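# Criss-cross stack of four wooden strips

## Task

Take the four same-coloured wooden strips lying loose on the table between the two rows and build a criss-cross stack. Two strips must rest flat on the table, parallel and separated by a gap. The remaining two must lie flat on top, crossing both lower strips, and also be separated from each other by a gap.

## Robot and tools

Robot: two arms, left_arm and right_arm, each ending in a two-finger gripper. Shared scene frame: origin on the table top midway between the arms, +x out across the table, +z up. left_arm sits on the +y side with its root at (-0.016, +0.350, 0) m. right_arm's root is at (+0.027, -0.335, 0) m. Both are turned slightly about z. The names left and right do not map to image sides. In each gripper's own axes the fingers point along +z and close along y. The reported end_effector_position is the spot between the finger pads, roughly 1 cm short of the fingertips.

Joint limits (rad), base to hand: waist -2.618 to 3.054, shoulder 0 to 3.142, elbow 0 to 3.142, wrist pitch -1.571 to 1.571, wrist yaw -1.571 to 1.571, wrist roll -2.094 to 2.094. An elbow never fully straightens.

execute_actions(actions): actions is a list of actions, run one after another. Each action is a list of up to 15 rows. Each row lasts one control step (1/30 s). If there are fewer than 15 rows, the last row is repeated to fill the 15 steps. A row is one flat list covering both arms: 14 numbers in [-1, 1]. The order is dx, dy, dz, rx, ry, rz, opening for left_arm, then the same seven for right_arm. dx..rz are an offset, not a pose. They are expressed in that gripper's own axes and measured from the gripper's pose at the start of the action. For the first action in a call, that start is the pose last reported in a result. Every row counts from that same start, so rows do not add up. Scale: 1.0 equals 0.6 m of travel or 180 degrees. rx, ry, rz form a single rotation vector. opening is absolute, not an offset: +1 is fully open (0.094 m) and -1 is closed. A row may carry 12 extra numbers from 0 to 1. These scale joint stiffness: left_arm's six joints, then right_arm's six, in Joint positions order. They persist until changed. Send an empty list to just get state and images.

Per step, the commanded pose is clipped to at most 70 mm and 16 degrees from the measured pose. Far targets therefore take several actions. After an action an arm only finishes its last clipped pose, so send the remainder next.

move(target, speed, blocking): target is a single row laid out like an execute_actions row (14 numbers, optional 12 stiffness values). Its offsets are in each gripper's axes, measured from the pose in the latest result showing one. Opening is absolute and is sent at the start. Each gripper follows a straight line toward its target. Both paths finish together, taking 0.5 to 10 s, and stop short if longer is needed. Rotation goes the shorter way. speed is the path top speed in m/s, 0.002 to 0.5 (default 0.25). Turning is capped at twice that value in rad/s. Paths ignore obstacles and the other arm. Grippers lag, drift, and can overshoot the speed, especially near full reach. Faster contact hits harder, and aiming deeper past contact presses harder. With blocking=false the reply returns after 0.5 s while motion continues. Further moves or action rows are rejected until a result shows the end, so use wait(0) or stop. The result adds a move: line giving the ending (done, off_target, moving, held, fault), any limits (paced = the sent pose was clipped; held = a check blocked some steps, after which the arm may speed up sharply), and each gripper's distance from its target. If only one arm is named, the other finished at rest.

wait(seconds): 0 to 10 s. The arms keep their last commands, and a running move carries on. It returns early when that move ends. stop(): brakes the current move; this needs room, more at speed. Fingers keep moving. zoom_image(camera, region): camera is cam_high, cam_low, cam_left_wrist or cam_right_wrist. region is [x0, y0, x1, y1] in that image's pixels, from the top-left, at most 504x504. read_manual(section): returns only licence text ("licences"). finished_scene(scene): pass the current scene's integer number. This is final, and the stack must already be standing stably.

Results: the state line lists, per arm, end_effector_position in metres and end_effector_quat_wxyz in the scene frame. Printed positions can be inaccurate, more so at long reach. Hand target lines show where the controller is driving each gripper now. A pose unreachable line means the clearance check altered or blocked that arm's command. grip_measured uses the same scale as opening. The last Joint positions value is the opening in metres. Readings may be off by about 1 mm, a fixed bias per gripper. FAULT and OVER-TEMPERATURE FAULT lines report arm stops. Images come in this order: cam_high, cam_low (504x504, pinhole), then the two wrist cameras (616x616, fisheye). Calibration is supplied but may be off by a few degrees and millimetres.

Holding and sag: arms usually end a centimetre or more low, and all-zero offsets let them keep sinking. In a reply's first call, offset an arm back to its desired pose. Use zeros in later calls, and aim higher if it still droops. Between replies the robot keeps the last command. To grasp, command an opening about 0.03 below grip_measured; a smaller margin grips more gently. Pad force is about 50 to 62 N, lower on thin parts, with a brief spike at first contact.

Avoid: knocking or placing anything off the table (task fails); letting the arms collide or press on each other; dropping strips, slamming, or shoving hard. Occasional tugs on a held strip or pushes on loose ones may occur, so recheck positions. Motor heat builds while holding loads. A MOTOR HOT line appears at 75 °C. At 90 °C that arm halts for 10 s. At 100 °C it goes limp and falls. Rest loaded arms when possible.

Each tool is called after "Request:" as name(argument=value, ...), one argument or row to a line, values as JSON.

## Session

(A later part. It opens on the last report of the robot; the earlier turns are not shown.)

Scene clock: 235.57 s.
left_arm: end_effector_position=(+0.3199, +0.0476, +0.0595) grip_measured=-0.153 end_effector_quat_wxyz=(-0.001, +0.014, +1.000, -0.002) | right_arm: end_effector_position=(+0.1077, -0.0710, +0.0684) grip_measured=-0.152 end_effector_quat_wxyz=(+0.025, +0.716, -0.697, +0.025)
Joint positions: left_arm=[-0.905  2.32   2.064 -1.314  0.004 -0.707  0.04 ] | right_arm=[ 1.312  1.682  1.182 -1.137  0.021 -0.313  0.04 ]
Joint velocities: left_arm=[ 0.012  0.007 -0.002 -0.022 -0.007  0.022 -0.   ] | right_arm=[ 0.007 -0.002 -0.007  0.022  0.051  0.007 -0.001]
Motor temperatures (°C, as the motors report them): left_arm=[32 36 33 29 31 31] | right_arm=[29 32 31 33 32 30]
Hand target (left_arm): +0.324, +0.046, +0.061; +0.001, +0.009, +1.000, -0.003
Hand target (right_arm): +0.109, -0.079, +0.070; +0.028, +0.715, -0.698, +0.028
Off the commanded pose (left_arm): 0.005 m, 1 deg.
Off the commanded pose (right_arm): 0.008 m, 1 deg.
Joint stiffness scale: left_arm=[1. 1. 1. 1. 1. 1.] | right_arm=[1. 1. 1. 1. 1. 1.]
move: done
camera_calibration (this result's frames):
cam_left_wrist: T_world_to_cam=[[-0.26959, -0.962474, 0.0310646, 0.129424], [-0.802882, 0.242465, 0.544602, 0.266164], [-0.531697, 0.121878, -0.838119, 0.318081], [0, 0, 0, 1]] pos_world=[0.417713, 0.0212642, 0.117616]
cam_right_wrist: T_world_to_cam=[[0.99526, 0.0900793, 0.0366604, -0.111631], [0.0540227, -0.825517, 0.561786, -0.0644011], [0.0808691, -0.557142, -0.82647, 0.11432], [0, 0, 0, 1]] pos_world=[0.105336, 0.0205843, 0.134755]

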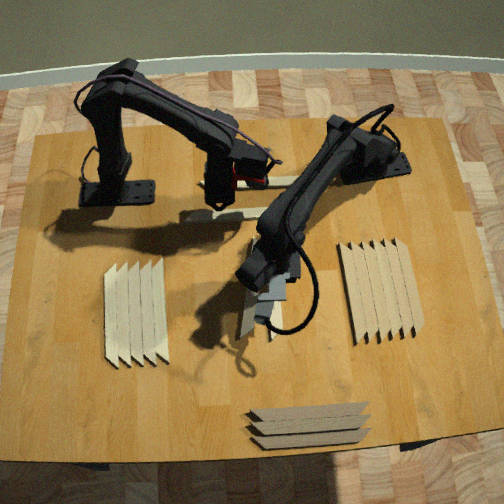

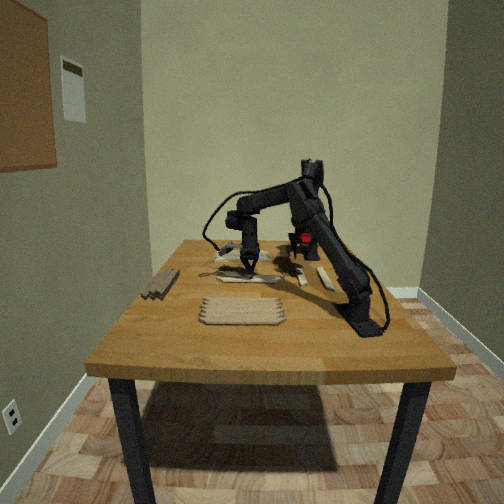

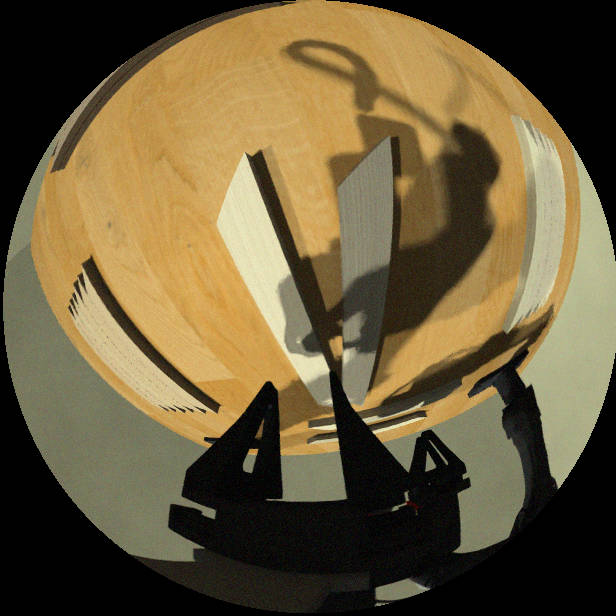

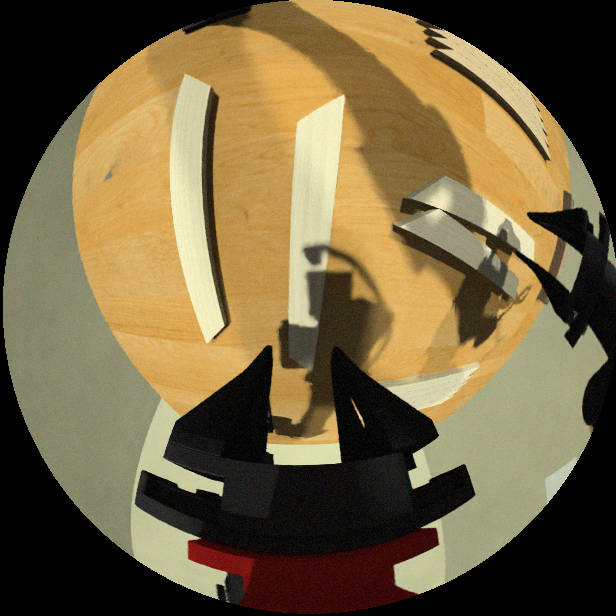

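Request:
execute_actions(
  actions=[],
)

Scene clock: 240.60 s.
left_arm: end_effector_position=(+0.3193, +0.0481, +0.0595) grip_measured=-0.153 end_effector_quat_wxyz=(-0.002, +0.014, +1.000, -0.001) | right_arm: end_effector_position=(+0.1076, -0.0711, +0.0684) grip_measured=-0.152 end_effector_quat_wxyz=(+0.025, +0.716, -0.697, +0.025)
Joint positions: left_arm=[-0.905  2.32   2.064 -1.317  0.004 -0.708  0.04 ] | right_arm=[ 1.312  1.682  1.182 -1.138  0.021 -0.313  0.04 ]
Joint velocities: left_arm=[ 0.007 -0.002 -0.022 -0.066 -0.051 -0.051  0.   ] | right_arm=[-0.012  0.012  0.022 -0.022 -0.051  0.007 -0.001]
Motor temperatures (°C, as the motors report them): left_arm=[32 37 33 29 31 31] | right_arm=[29 32 30 33 32 30]
Hand target (left_arm): +0.324, +0.046, +0.061; +0.001, +0.010, +1.000, -0.003
Hand target (right_arm): +0.109, -0.079, +0.070; +0.028, +0.715, -0.698, +0.028
Off the commanded pose (left_arm): 0.006 m, 1 deg.
Off the commanded pose (right_arm): 0.008 m, 1 deg.
Joint stiffness scale: left_arm=[1. 1. 1. 1. 1. 1.] | right_arm=[1. 1. 1. 1. 1. 1.]
camera_calibration (this result's frames):
cam_left_wrist: T_world_to_cam=[[-0.268419, -0.962844, 0.0297005, 0.129487], [-0.801921, 0.240428, 0.546915, 0.265242], [-0.533735, 0.122985, -0.836661, 0.318232], [0, 0, 0, 1]] pos_world=[0.417311, 0.0217663, 0.117342]
cam_right_wrist: T_world_to_cam=[[0.995234, 0.0904847, 0.0363529, -0.11151], [0.0544732, -0.825085, 0.562377, -0.0646133], [0.0808807, -0.557716, -0.826081, 0.114166], [0, 0, 0, 1]] pos_world=[0.105264, 0.0204505, 0.134701]

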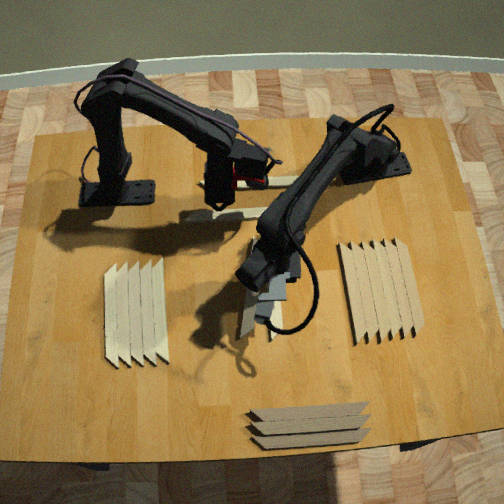

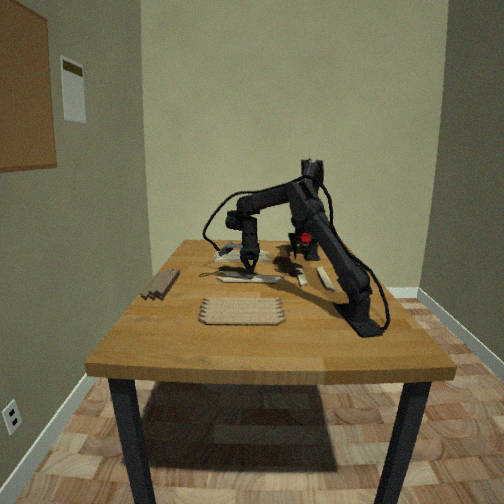

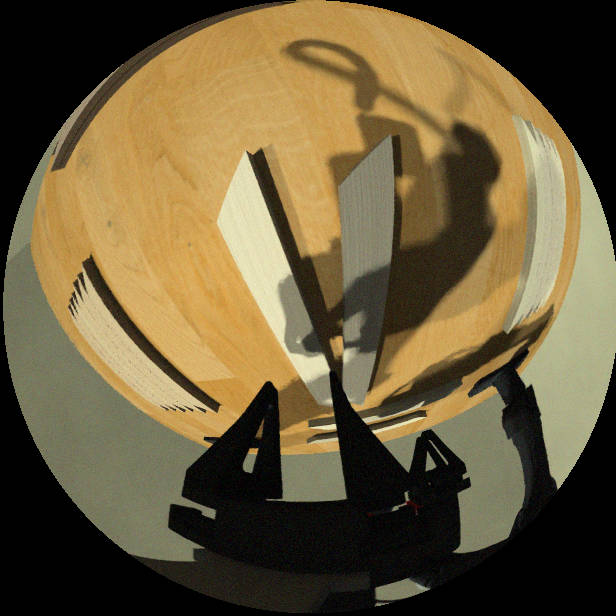

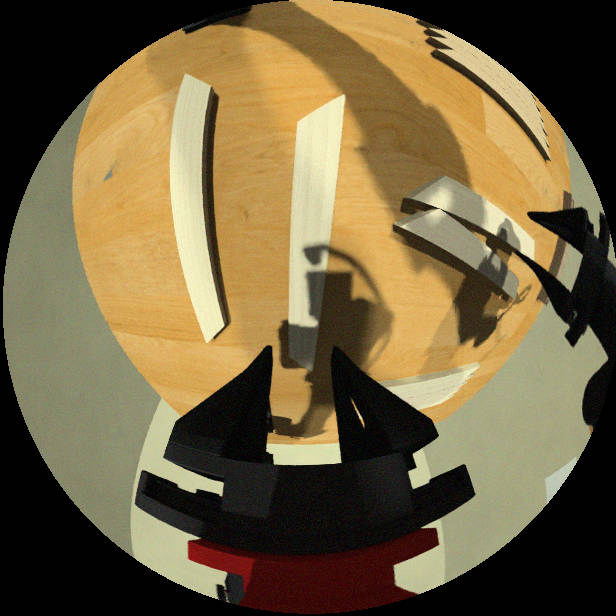

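Request:
zoom_image(
  camera="cam_left_wrist",
  region=[240, 290, 400, 430],
)

Region (240, 290, 400, 430) of cam_left_wrist's 616x616 image, scaled by 3.150, with more detail than that image has; it fills the top 441 rows of this view, and the rest is white.

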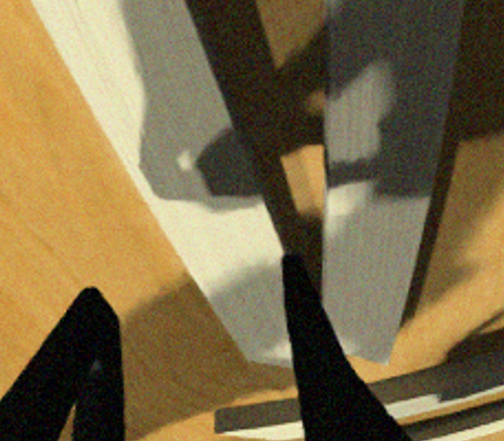

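Request:
move(
  target=[-0.008,-0.002,0.064,0,0,0,-0.15, 0.203,-0.199,-0.085,-0.0196,-0.0167,0.558,-0.15],
  speed=0.35,
)

Scene clock: 254.17 s.
left_arm: end_effector_position=(+0.3242, +0.0437, +0.0309) grip_measured=-0.153 end_effector_quat_wxyz=(+0.004, +0.014, +1.000, -0.006) | right_arm: end_effector_position=(+0.2237, -0.1873, +0.1139) grip_measured=-0.152 end_effector_quat_wxyz=(-0.020, +0.069, +0.997, -0.007)
Joint positions: left_arm=[-0.905  2.341  1.986 -1.202  0.004 -0.708  0.04 ] | right_arm=[ 0.658  1.512  1.192 -1.29  -0.015  0.768  0.04 ]
Joint velocities: left_arm=[-0.017  0.002  0.002 -0.022 -0.022  0.051  0.   ] | right_arm=[ 0.002  0.007 -0.007 -0.022 -0.007 -0.051 -0.001]
Motor temperatures (°C, as the motors report them): left_arm=[32 38 33 29 31 31] | right_arm=[29 32 30 33 32 30]
Hand target (left_arm): +0.323, +0.047, +0.021; -0.002, +0.014, +1.000, -0.000
Hand target (right_arm): +0.228, -0.187, +0.126; -0.006, +0.078, +0.997, +0.005
Off the commanded pose (left_arm): 0.010 m, 1 deg.
Off the commanded pose (right_arm): 0.015 m, 3 deg.
Joint stiffness scale: left_arm=[1. 1. 1. 1. 1. 1.] | right_arm=[1. 1. 1. 1. 1. 1.]
move: off_target (right_arm)
camera_calibration (this result's frames):
cam_left_wrist: T_world_to_cam=[[-0.268836, -0.962468, 0.0371916, 0.127291], [-0.808652, 0.246513, 0.534148, 0.28819], [-0.523268, 0.113523, -0.844573, 0.294666], [0, 0, 0, 1]] pos_world=[0.421455, 0.0180201, 0.0901972]
cam_right_wrist: T_world_to_cam=[[-0.0758758, -0.995562, 0.0556737, -0.184194], [-0.838986, 0.0939159, 0.535987, 0.182651], [-0.538837, -0.00604099, -0.842388, 0.321368], [0, 0, 0, 1]] pos_world=[0.31243, -0.198589, 0.183073]

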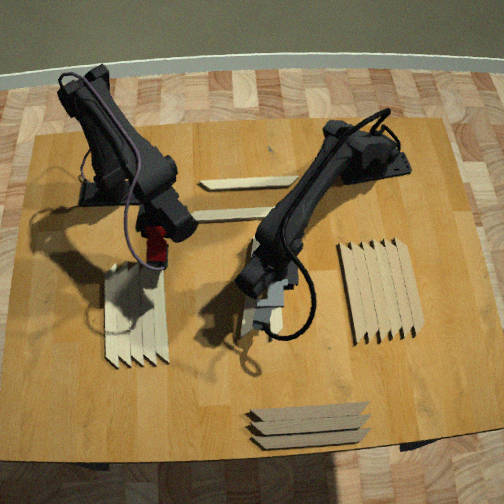

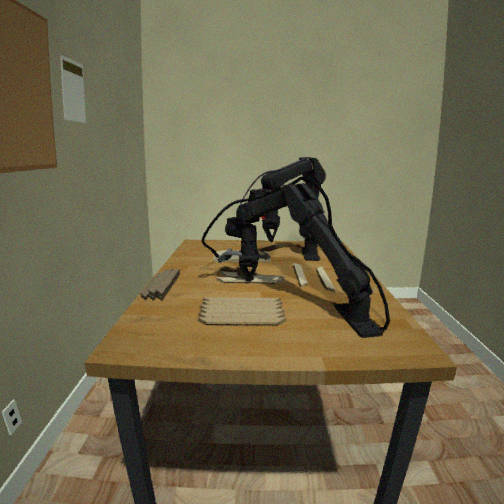

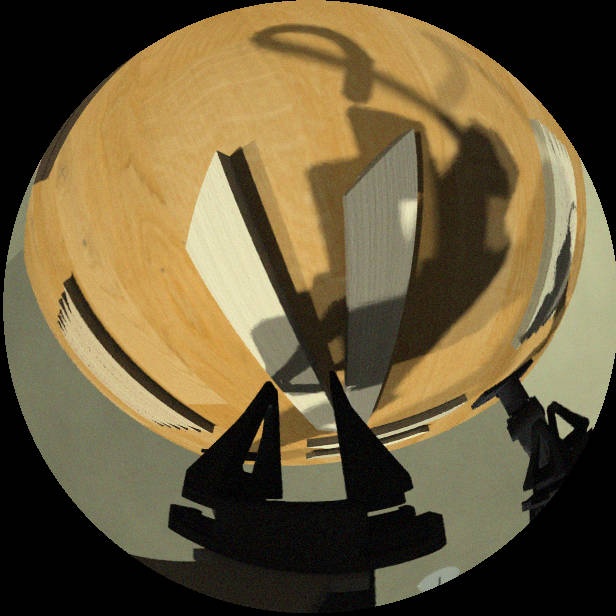

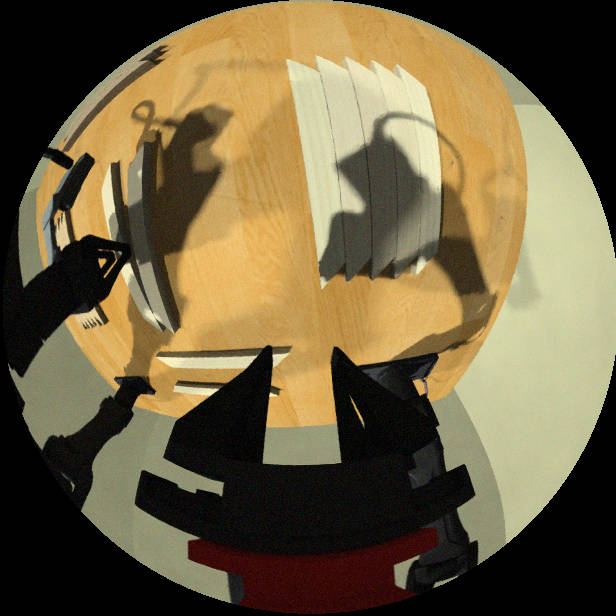

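Request:
zoom_image(
  camera="cam_left_wrist",
  region=[230, 310, 390, 450],
)

Region (230, 310, 390, 450) of cam_left_wrist's 616x616 image, scaled by 3.150, with more detail than that image has; it fills the top 441 rows of this view, and the rest is white.

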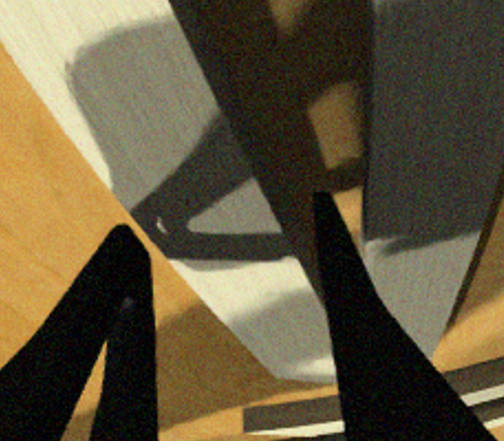

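Request:
execute_actions(
  actions=[
    [[0.002,0.003,0.010,0,0,0,-0.15,0,0,-0.015,0,0,0,-0.15],[0.004,0.005,0.020,0,0,0,-0.15,0,0,-0.015,0,0,0,-0.15],[0.005,0.006,0.025,0,0,0,-0.15,0,0,-0.015,0,0,0,-0.15],[0.005,0.006,0.025,0,0,0,-0.15,0,0,-0.015,0,0,0,-0.15],[0.005,0.006,0.021,0,0,0,-0.15,0,0,-0.015,0,0,0,-0.15],[0.005,0.006,0.017,0,0,0,-0.15,0,0,-0.015,0,0,0,-0.15]],
  ],
)

Scene clock: 258.07 s.
left_arm: end_effector_position=(+0.3215, +0.0459, +0.0204) grip_measured=-0.153 end_effector_quat_wxyz=(+0.002, +0.013, +1.000, -0.005) | right_arm: end_effector_position=(+0.2199, -0.1901, +0.1141) grip_measured=-0.152 end_effector_quat_wxyz=(-0.027, +0.071, +0.997, -0.013)
Joint positions: left_arm=[-0.905  2.336  1.936 -1.161  0.005 -0.708  0.04 ] | right_arm=[ 0.658  1.512  1.192 -1.309 -0.015  0.771  0.04 ]
Joint velocities: left_arm=[-0.007  0.002 -0.002 -0.051 -0.037  0.007  0.001] | right_arm=[ 0.002  0.002  0.007  0.007 -0.007  0.007  0.001]
Motor temperatures (°C, as the motors report them): left_arm=[32 38 33 29 31 31] | right_arm=[29 32 31 33 32 30]
Hand target (left_arm): +0.321, +0.047, +0.021; +0.004, +0.014, +1.000, -0.006
Hand target (right_arm): +0.224, -0.187, +0.123; -0.019, +0.070, +0.997, -0.007
Off the commanded pose (left_arm): 0.001 m, 0 deg.
Off the commanded pose (right_arm): 0.010 m, 1 deg.
Joint stiffness scale: left_arm=[1. 1. 1. 1. 1. 1.] | right_arm=[1. 1. 1. 1. 1. 1.]
camera_calibration (this result's frames):
cam_left_wrist: T_world_to_cam=[[-0.267977, -0.962752, 0.0360073, 0.128873], [-0.80689, 0.244702, 0.537633, 0.290541], [-0.526419, 0.11502, -0.84241, 0.285036], [0, 0, 0, 1]] pos_world=[0.419018, 0.0201927, 0.079272]
cam_right_wrist: T_world_to_cam=[[-0.0779572, -0.994623, 0.0681768, -0.188064], [-0.83036, 0.102625, 0.547696, 0.178], [-0.551747, -0.0139144, -0.833895, 0.319857], [0, 0, 0, 1]] pos_world=[0.309623, -0.200869, 0.182059]

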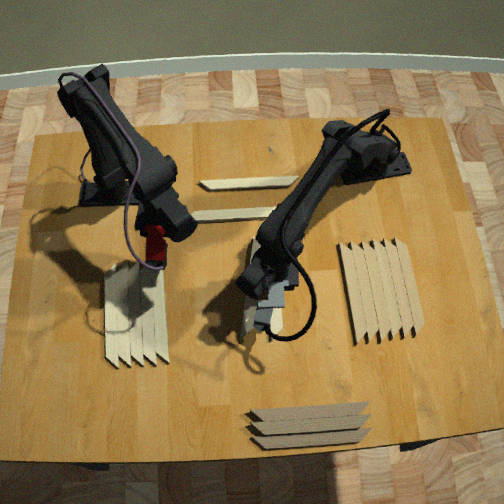

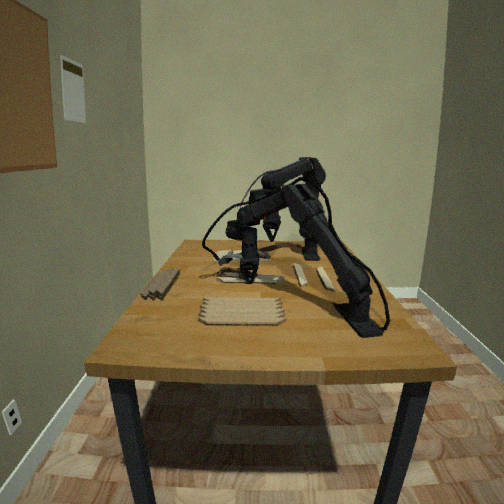

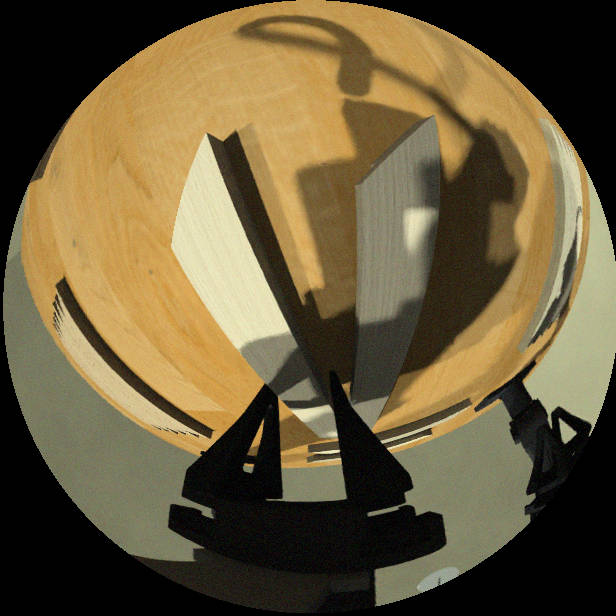

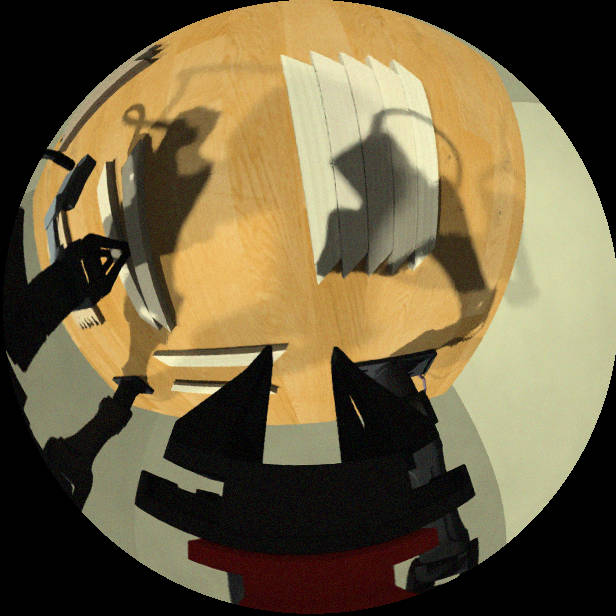

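Request:
execute_actions(
  actions=[
    [[0,0,0,0,0,0,-0.2,0,0,0,0,0,0,-0.15],[0,0,0,0,0,0,-0.25,0,0,0,0,0,0,-0.15],[0,0,0,0,0,0,-0.3,0,0,0,0,0,0,-0.15],[0,0,0,0,0,0,-0.34,0,0,0,0,0,0,-0.15],[0,0,0,0,0,0,-0.38,0,0,0,0,0,0,-0.15],[0,0,0,0,0,0,-0.41,0,0,0,0,0,0,-0.15],[0,0,0,0,0,0,-0.435,0,0,0,0,0,0,-0.15],[0,0,0,0,0,0,-0.455,0,0,0,0,0,0,-0.15],[0,0,0,0,0,0,-0.47,0,0,0,0,0,0,-0.15],[0,0,0,0,0,0,-0.485,0,0,0,0,0,0,-0.15],[0,0,0,0,0,0,-0.5,0,0,0,0,0,0,-0.15]],
  ],
)

Request:
move(
  target=[0.01,0.01,-0.075,0,0,0,-0.5, -0.03,0,-0.02,0,0,0,-0.15],
  speed=0.1,
)

Scene clock: 261.00 s.
left_arm: end_effector_position=(+0.3215, +0.0459, +0.0204) grip_measured=-0.444 end_effector_quat_wxyz=(+0.002, +0.013, +1.000, -0.005) | right_arm: end_effector_position=(+0.2198, -0.1902, +0.1141) grip_measured=-0.152 end_effector_quat_wxyz=(-0.027, +0.071, +0.997, -0.013)
Joint positions: left_arm=[-0.905  2.336  1.936 -1.161  0.005 -0.708  0.026] | right_arm=[ 0.658  1.512  1.192 -1.309 -0.015  0.771  0.04 ]
Joint velocities: left_arm=[-0.002  0.007  0.002  0.037 -0.007  0.007  0.   ] | right_arm=[ 0.012  0.002  0.002 -0.037  0.066 -0.051 -0.001]
Motor temperatures (°C, as the motors report them): left_arm=[32 38 33 29 31 31] | right_arm=[29 31 31 33 32 30]
Hand target (left_arm): +0.322, +0.046, +0.020; +0.002, +0.013, +1.000, -0.005
Hand target (right_arm): +0.220, -0.190, +0.114; -0.027, +0.071, +0.997, -0.013
Off the commanded pose (left_arm): 0.000 m, 0 deg.
Off the commanded pose (right_arm): 0.000 m, 0 deg.
Joint stiffness scale: left_arm=[1. 1. 1. 1. 1. 1.] | right_arm=[1. 1. 1. 1. 1. 1.]
camera_calibration (this result's frames):
cam_left_wrist: T_world_to_cam=[[-0.267977, -0.962752, 0.0360073, 0.128873], [-0.80689, 0.244702, 0.537633, 0.290541], [-0.526419, 0.11502, -0.84241, 0.285036], [0, 0, 0, 1]] pos_world=[0.419018, 0.0201927, 0.079272]
cam_right_wrist: T_world_to_cam=[[-0.0779362, -0.994607, 0.0684243, -0.188156], [-0.830191, 0.102748, 0.547929, 0.177899], [-0.552004, -0.0141017, -0.833722, 0.319819], [0, 0, 0, 1]] pos_world=[0.309567, -0.20091, 0.182039]

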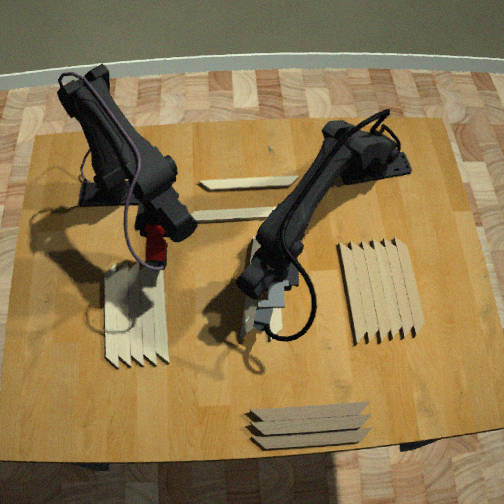

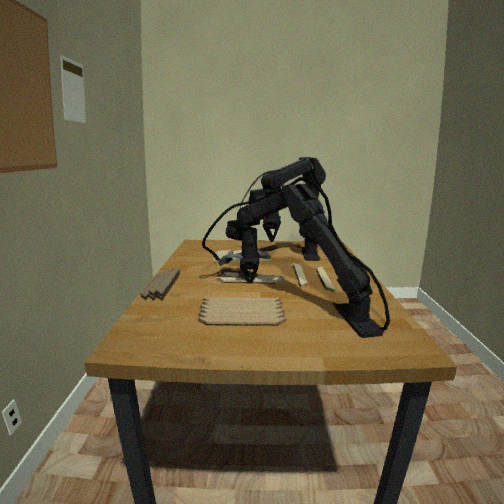

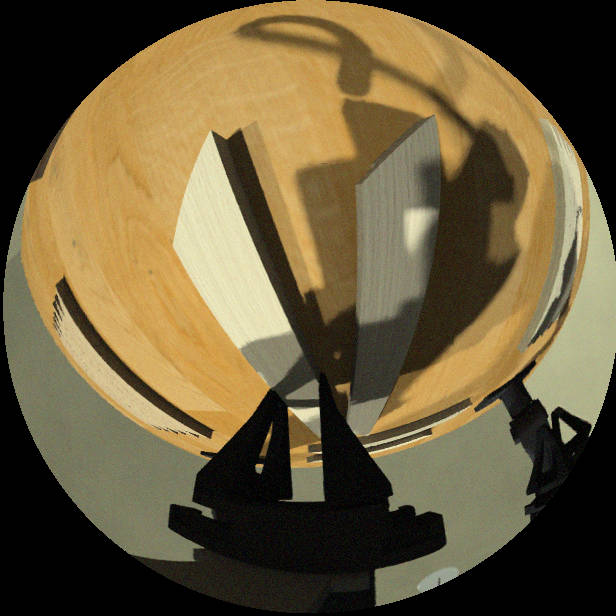

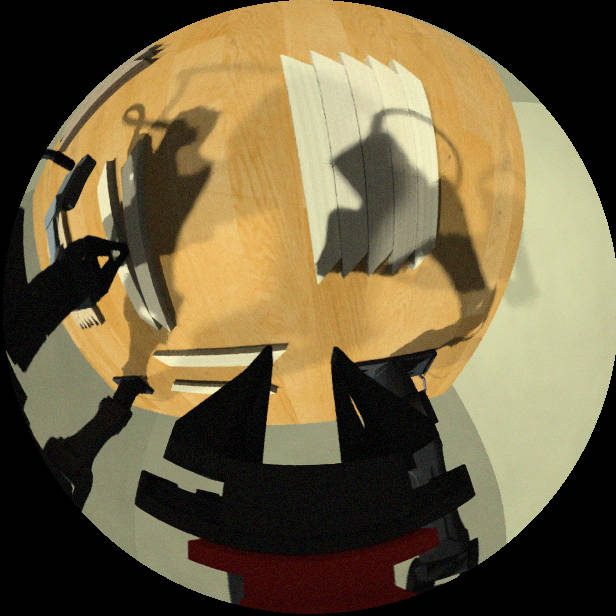

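Scene clock: 262.00 s.
left_arm: end_effector_position=(+0.3111, +0.0554, +0.0516) grip_measured=-0.444 end_effector_quat_wxyz=(-0.010, +0.013, +1.000, +0.006) | right_arm: end_effector_position=(+0.2335, -0.1922, +0.1201) grip_measured=-0.152 end_effector_quat_wxyz=(-0.030, +0.070, +0.997, -0.013)
Joint positions: left_arm=[-0.905  2.292  1.985 -1.286  0.005 -0.708  0.026] | right_arm=[ 0.619  1.553  1.255 -1.336 -0.015  0.729  0.04 ]
Joint velocities: left_arm=[ 0.002  0.002 -0.002 -0.095  0.066 -0.095 -0.   ] | right_arm=[-0.002  0.002 -0.002  0.007 -0.037 -0.066  0.   ]
Motor temperatures (°C, as the motors report them): left_arm=[32 39 33 29 31 31] | right_arm=[29 31 31 33 32 30]
Hand target (left_arm): +0.316, +0.053, +0.065; +0.002, +0.013, +1.000, -0.005
Hand target (right_arm): +0.238, -0.193, +0.125; -0.027, +0.071, +0.997, -0.012
Off the commanded pose (left_arm): 0.015 m, 2 deg.
Off the commanded pose (right_arm): 0.007 m, 0 deg.
Joint stiffness scale: left_arm=[1. 1. 1. 1. 1. 1.] | right_arm=[1. 1. 1. 1. 1. 1.]
move: off_target (left_arm)
camera_calibration (this result's frames):
cam_left_wrist: T_world_to_cam=[[-0.26728, -0.963383, 0.0213311, 0.134629], [-0.793504, 0.2326, 0.56236, 0.258245], [-0.54673, 0.133381, -0.826617, 0.309199], [0, 0, 0, 1]] pos_world=[0.40995, 0.0283901, 0.107491]
cam_right_wrist: T_world_to_cam=[[-0.0746245, -0.994812, 0.0691402, -0.190415], [-0.827445, 0.100468, 0.552487, 0.18458], [-0.556567, -0.0159807, -0.830649, 0.332664], [0, 0, 0, 1]] pos_world=[0.32367, -0.202655, 0.187515]

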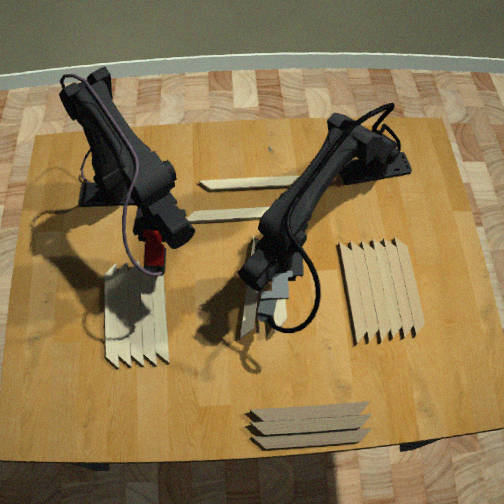

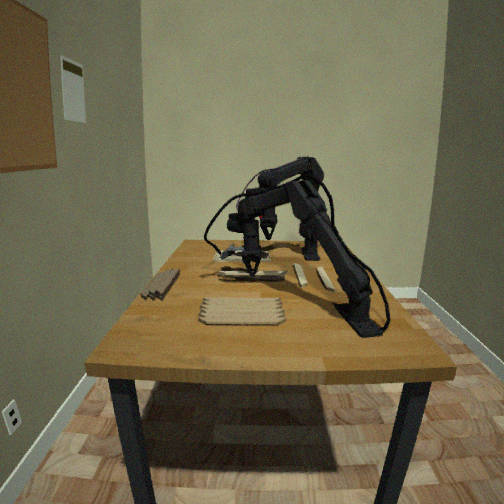

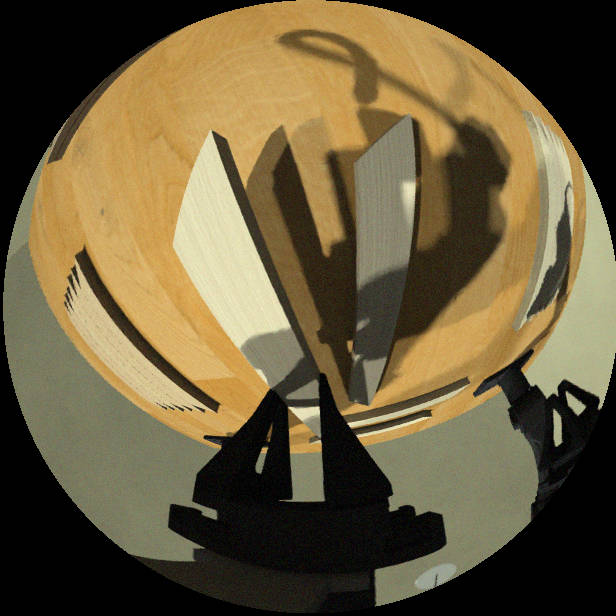

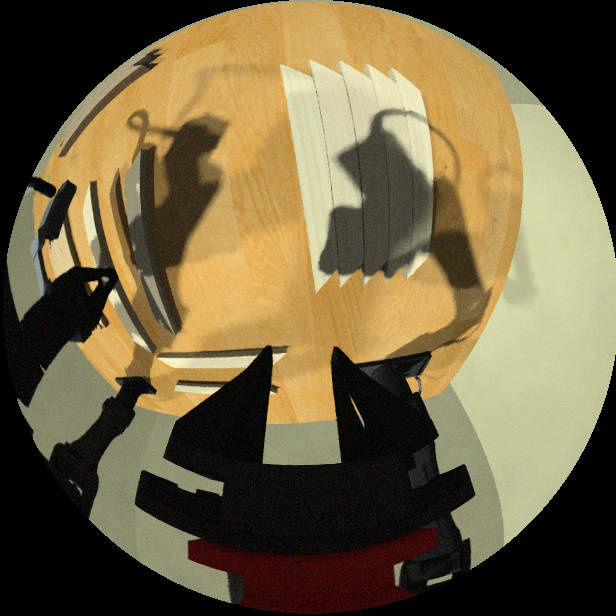

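Request:
move(
  target=[0.408,-0.024,-0.024,0.004,-0.0064,-0.008,-0.485, -0.085,0.192,0.045,-0.0098,-0.0184,0.0054,-0.15],
  speed=0.25,
)

Scene clock: 277.07 s.
left_arm: end_effector_position=(+0.0634, +0.0453, +0.0715) grip_measured=-0.444 end_effector_quat_wxyz=(-0.011, +0.006, +1.000, +0.001) | right_arm: end_effector_position=(+0.2919, -0.0941, +0.0808) grip_measured=-0.152 end_effector_quat_wxyz=(-0.017, +0.079, +0.997, -0.011)
Joint positions: left_arm=[-1.48   1.767  1.296 -1.107  0.02  -1.297  0.026] | right_arm=[ 0.759  1.952  1.574 -1.232 -0.01   0.888  0.04 ]
Joint velocities: left_arm=[-0.007 -0.012 -0.002 -0.066 -0.022  0.007 -0.   ] | right_arm=[ 0.012 -0.002 -0.007 -0.007 -0.007  0.007  0.001]
Motor temperatures (°C, as the motors report them): left_arm=[32 40 34 29 31 31] | right_arm=[29 31 31 33 32 30]
Hand target (left_arm): +0.066, +0.048, +0.075; -0.002, +0.001, +1.000, -0.005
Hand target (right_arm): +0.299, -0.087, +0.088; +0.001, +0.078, +0.997, -0.002
Off the commanded pose (left_arm): 0.004 m, 1 deg.
Off the commanded pose (right_arm): 0.012 m, 2 deg.
Joint stiffness scale: left_arm=[1. 1. 1. 1. 1. 1.] | right_arm=[1. 1. 1. 1. 1. 1.]
move: off_target (right_arm)
camera_calibration (this result's frames):
cam_left_wrist: T_world_to_cam=[[-0.253134, -0.966915, 0.0315986, 0.0569012], [-0.796188, 0.22677, 0.560946, 0.0534258], [-0.549552, 0.116836, -0.827249, 0.192559], [0, 0, 0, 1]] pos_world=[0.162762, 0.0204054, 0.127528]
cam_right_wrist: T_world_to_cam=[[-0.0944703, -0.993478, 0.0638515, -0.0794211], [-0.839807, 0.113972, 0.530788, 0.251358], [-0.534603, -0.00347925, -0.845096, 0.330088], [0, 0, 0, 1]] pos_world=[0.380055, -0.106402, 0.15061]

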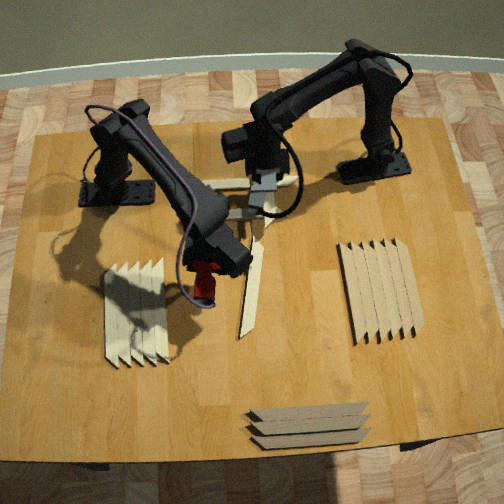

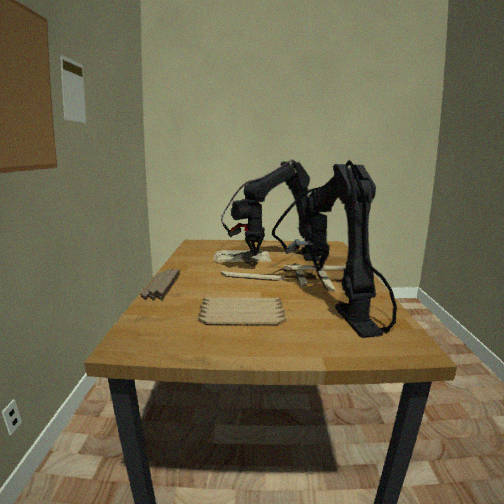

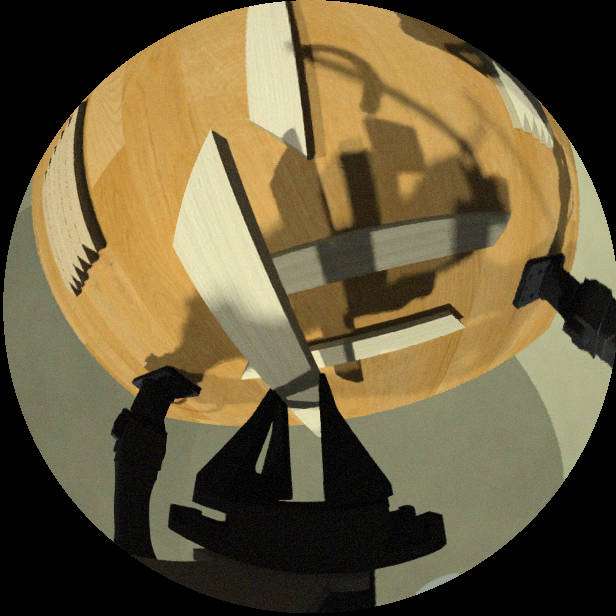

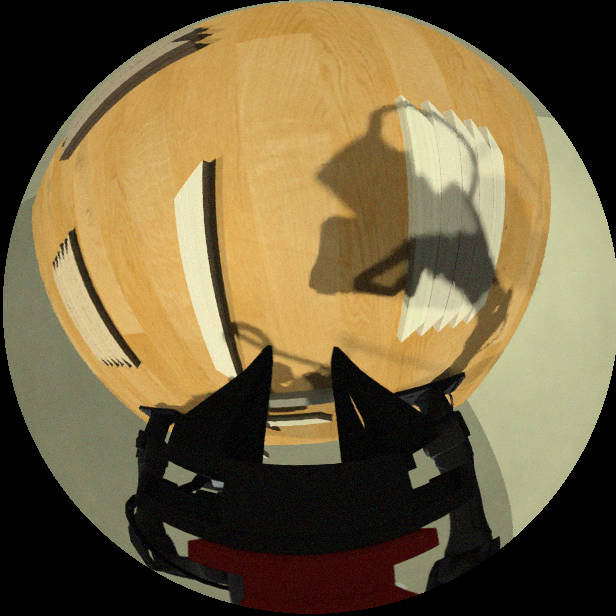

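Request:
move(
  target=[-0.003,0.002,0.064,0,-0.006,0,-0.485, -0.002,0.165,0.033,-0.0078,-0.0102,0,-0.15],
  speed=0.1,
)

Scene clock: 286.80 s.
left_arm: end_effector_position=(+0.0647, +0.0439, +0.0393) grip_measured=-0.444 end_effector_quat_wxyz=(-0.006, +0.005, +1.000, -0.008) | right_arm: end_effector_position=(+0.3072, +0.0003, +0.0520) grip_measured=-0.152 end_effector_quat_wxyz=(-0.006, +0.078, +0.997, -0.001)
Joint positions: left_arm=[-1.48   1.79   1.192 -0.959  0.016 -1.3    0.026] | right_arm=[ 0.897  2.261  1.935 -1.253 -0.009  1.024  0.04 ]
Joint velocities: left_arm=[-0.007  0.007 -0.007  0.037 -0.066  0.037  0.   ] | right_arm=[-0.007  0.007 -0.022 -0.051 -0.037  0.037 -0.   ]
Motor temperatures (°C, as the motors report them): left_arm=[32 39 33 29 31 31] | right_arm=[29 32 31 33 32 30]
Hand target (left_arm): +0.064, +0.047, +0.033; -0.001, +0.006, +1.000, +0.000
Hand target (right_arm): +0.309, +0.003, +0.059; +0.002, +0.079, +0.997, -0.001
Off the commanded pose (left_arm): 0.007 m, 1 deg.
Off the commanded pose (right_arm): 0.007 m, 1 deg.
Joint stiffness scale: left_arm=[1. 1. 1. 1. 1. 1.] | right_arm=[1. 1. 1. 1. 1. 1.]
move: done
camera_calibration (this result's frames):
cam_left_wrist: T_world_to_cam=[[-0.250911, -0.966891, 0.0465366, 0.0561249], [-0.802099, 0.23458, 0.549191, 0.0732371], [-0.541924, 0.100471, -0.8344, 0.167337], [0, 0, 0, 1]] pos_world=[0.16351, 0.0202742, 0.0967931]
cam_right_wrist: T_world_to_cam=[[-0.093764, -0.994649, 0.0433698, 0.0185479], [-0.851967, 0.1027, 0.513424, 0.273417], [-0.515131, 0.011191, -0.857038, 0.308922], [0, 0, 0, 1]] pos_world=[0.393817, -0.0130885, 0.123575]

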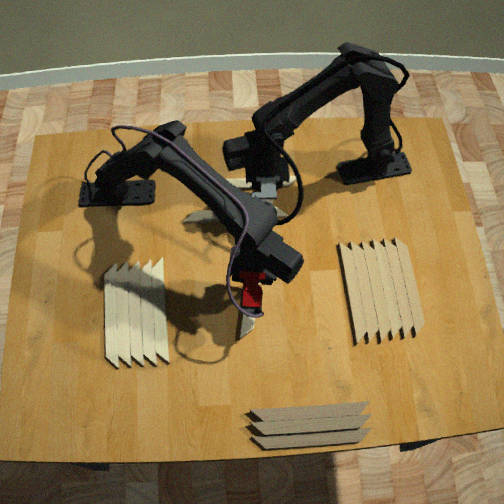

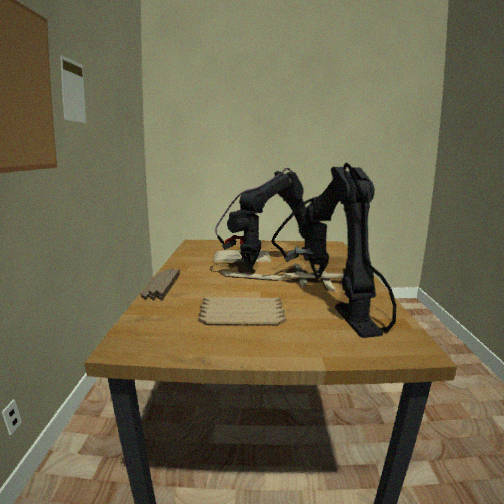

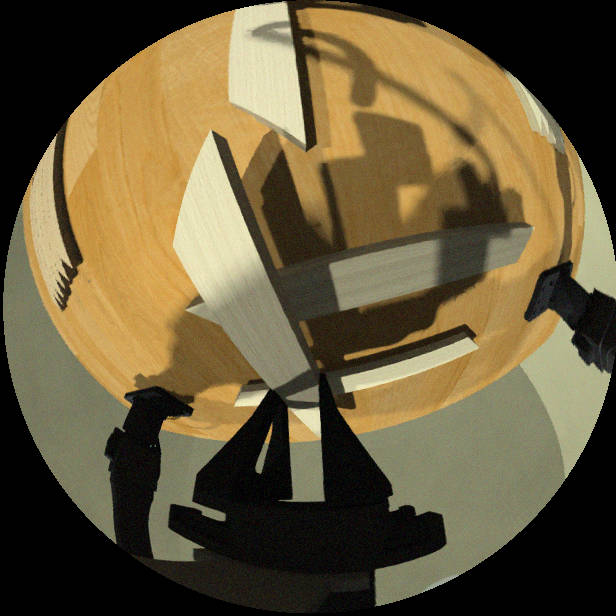

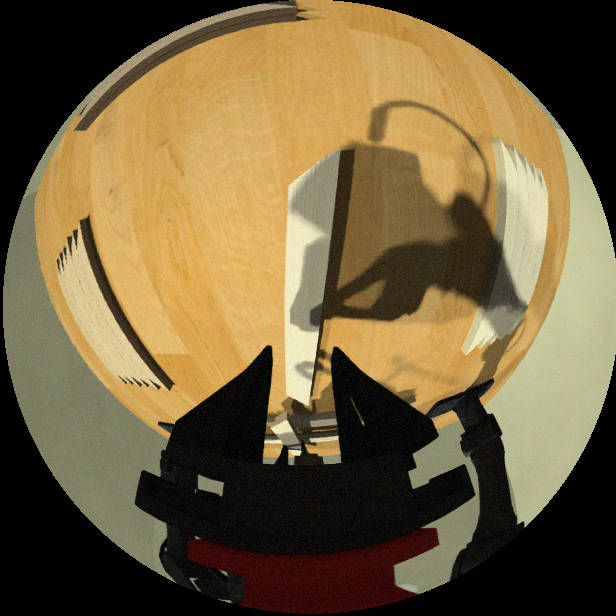

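Request:
zoom_image(
  camera="cam_right_wrist",
  region=[240, 270, 380, 420],
)

Region (240, 270, 380, 420) of cam_right_wrist's 616x616 image, scaled by 3.360, with more detail than that image has; it fills the left 470 columns of this view, and the rest is white.

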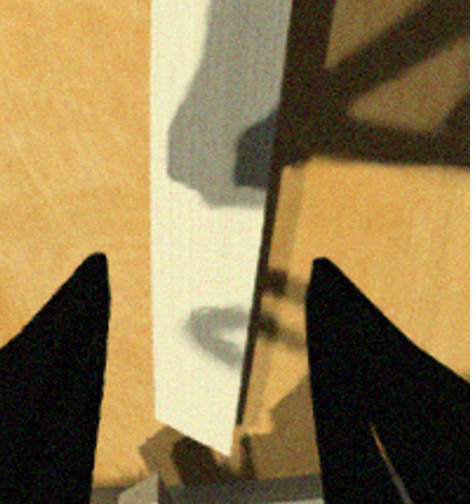

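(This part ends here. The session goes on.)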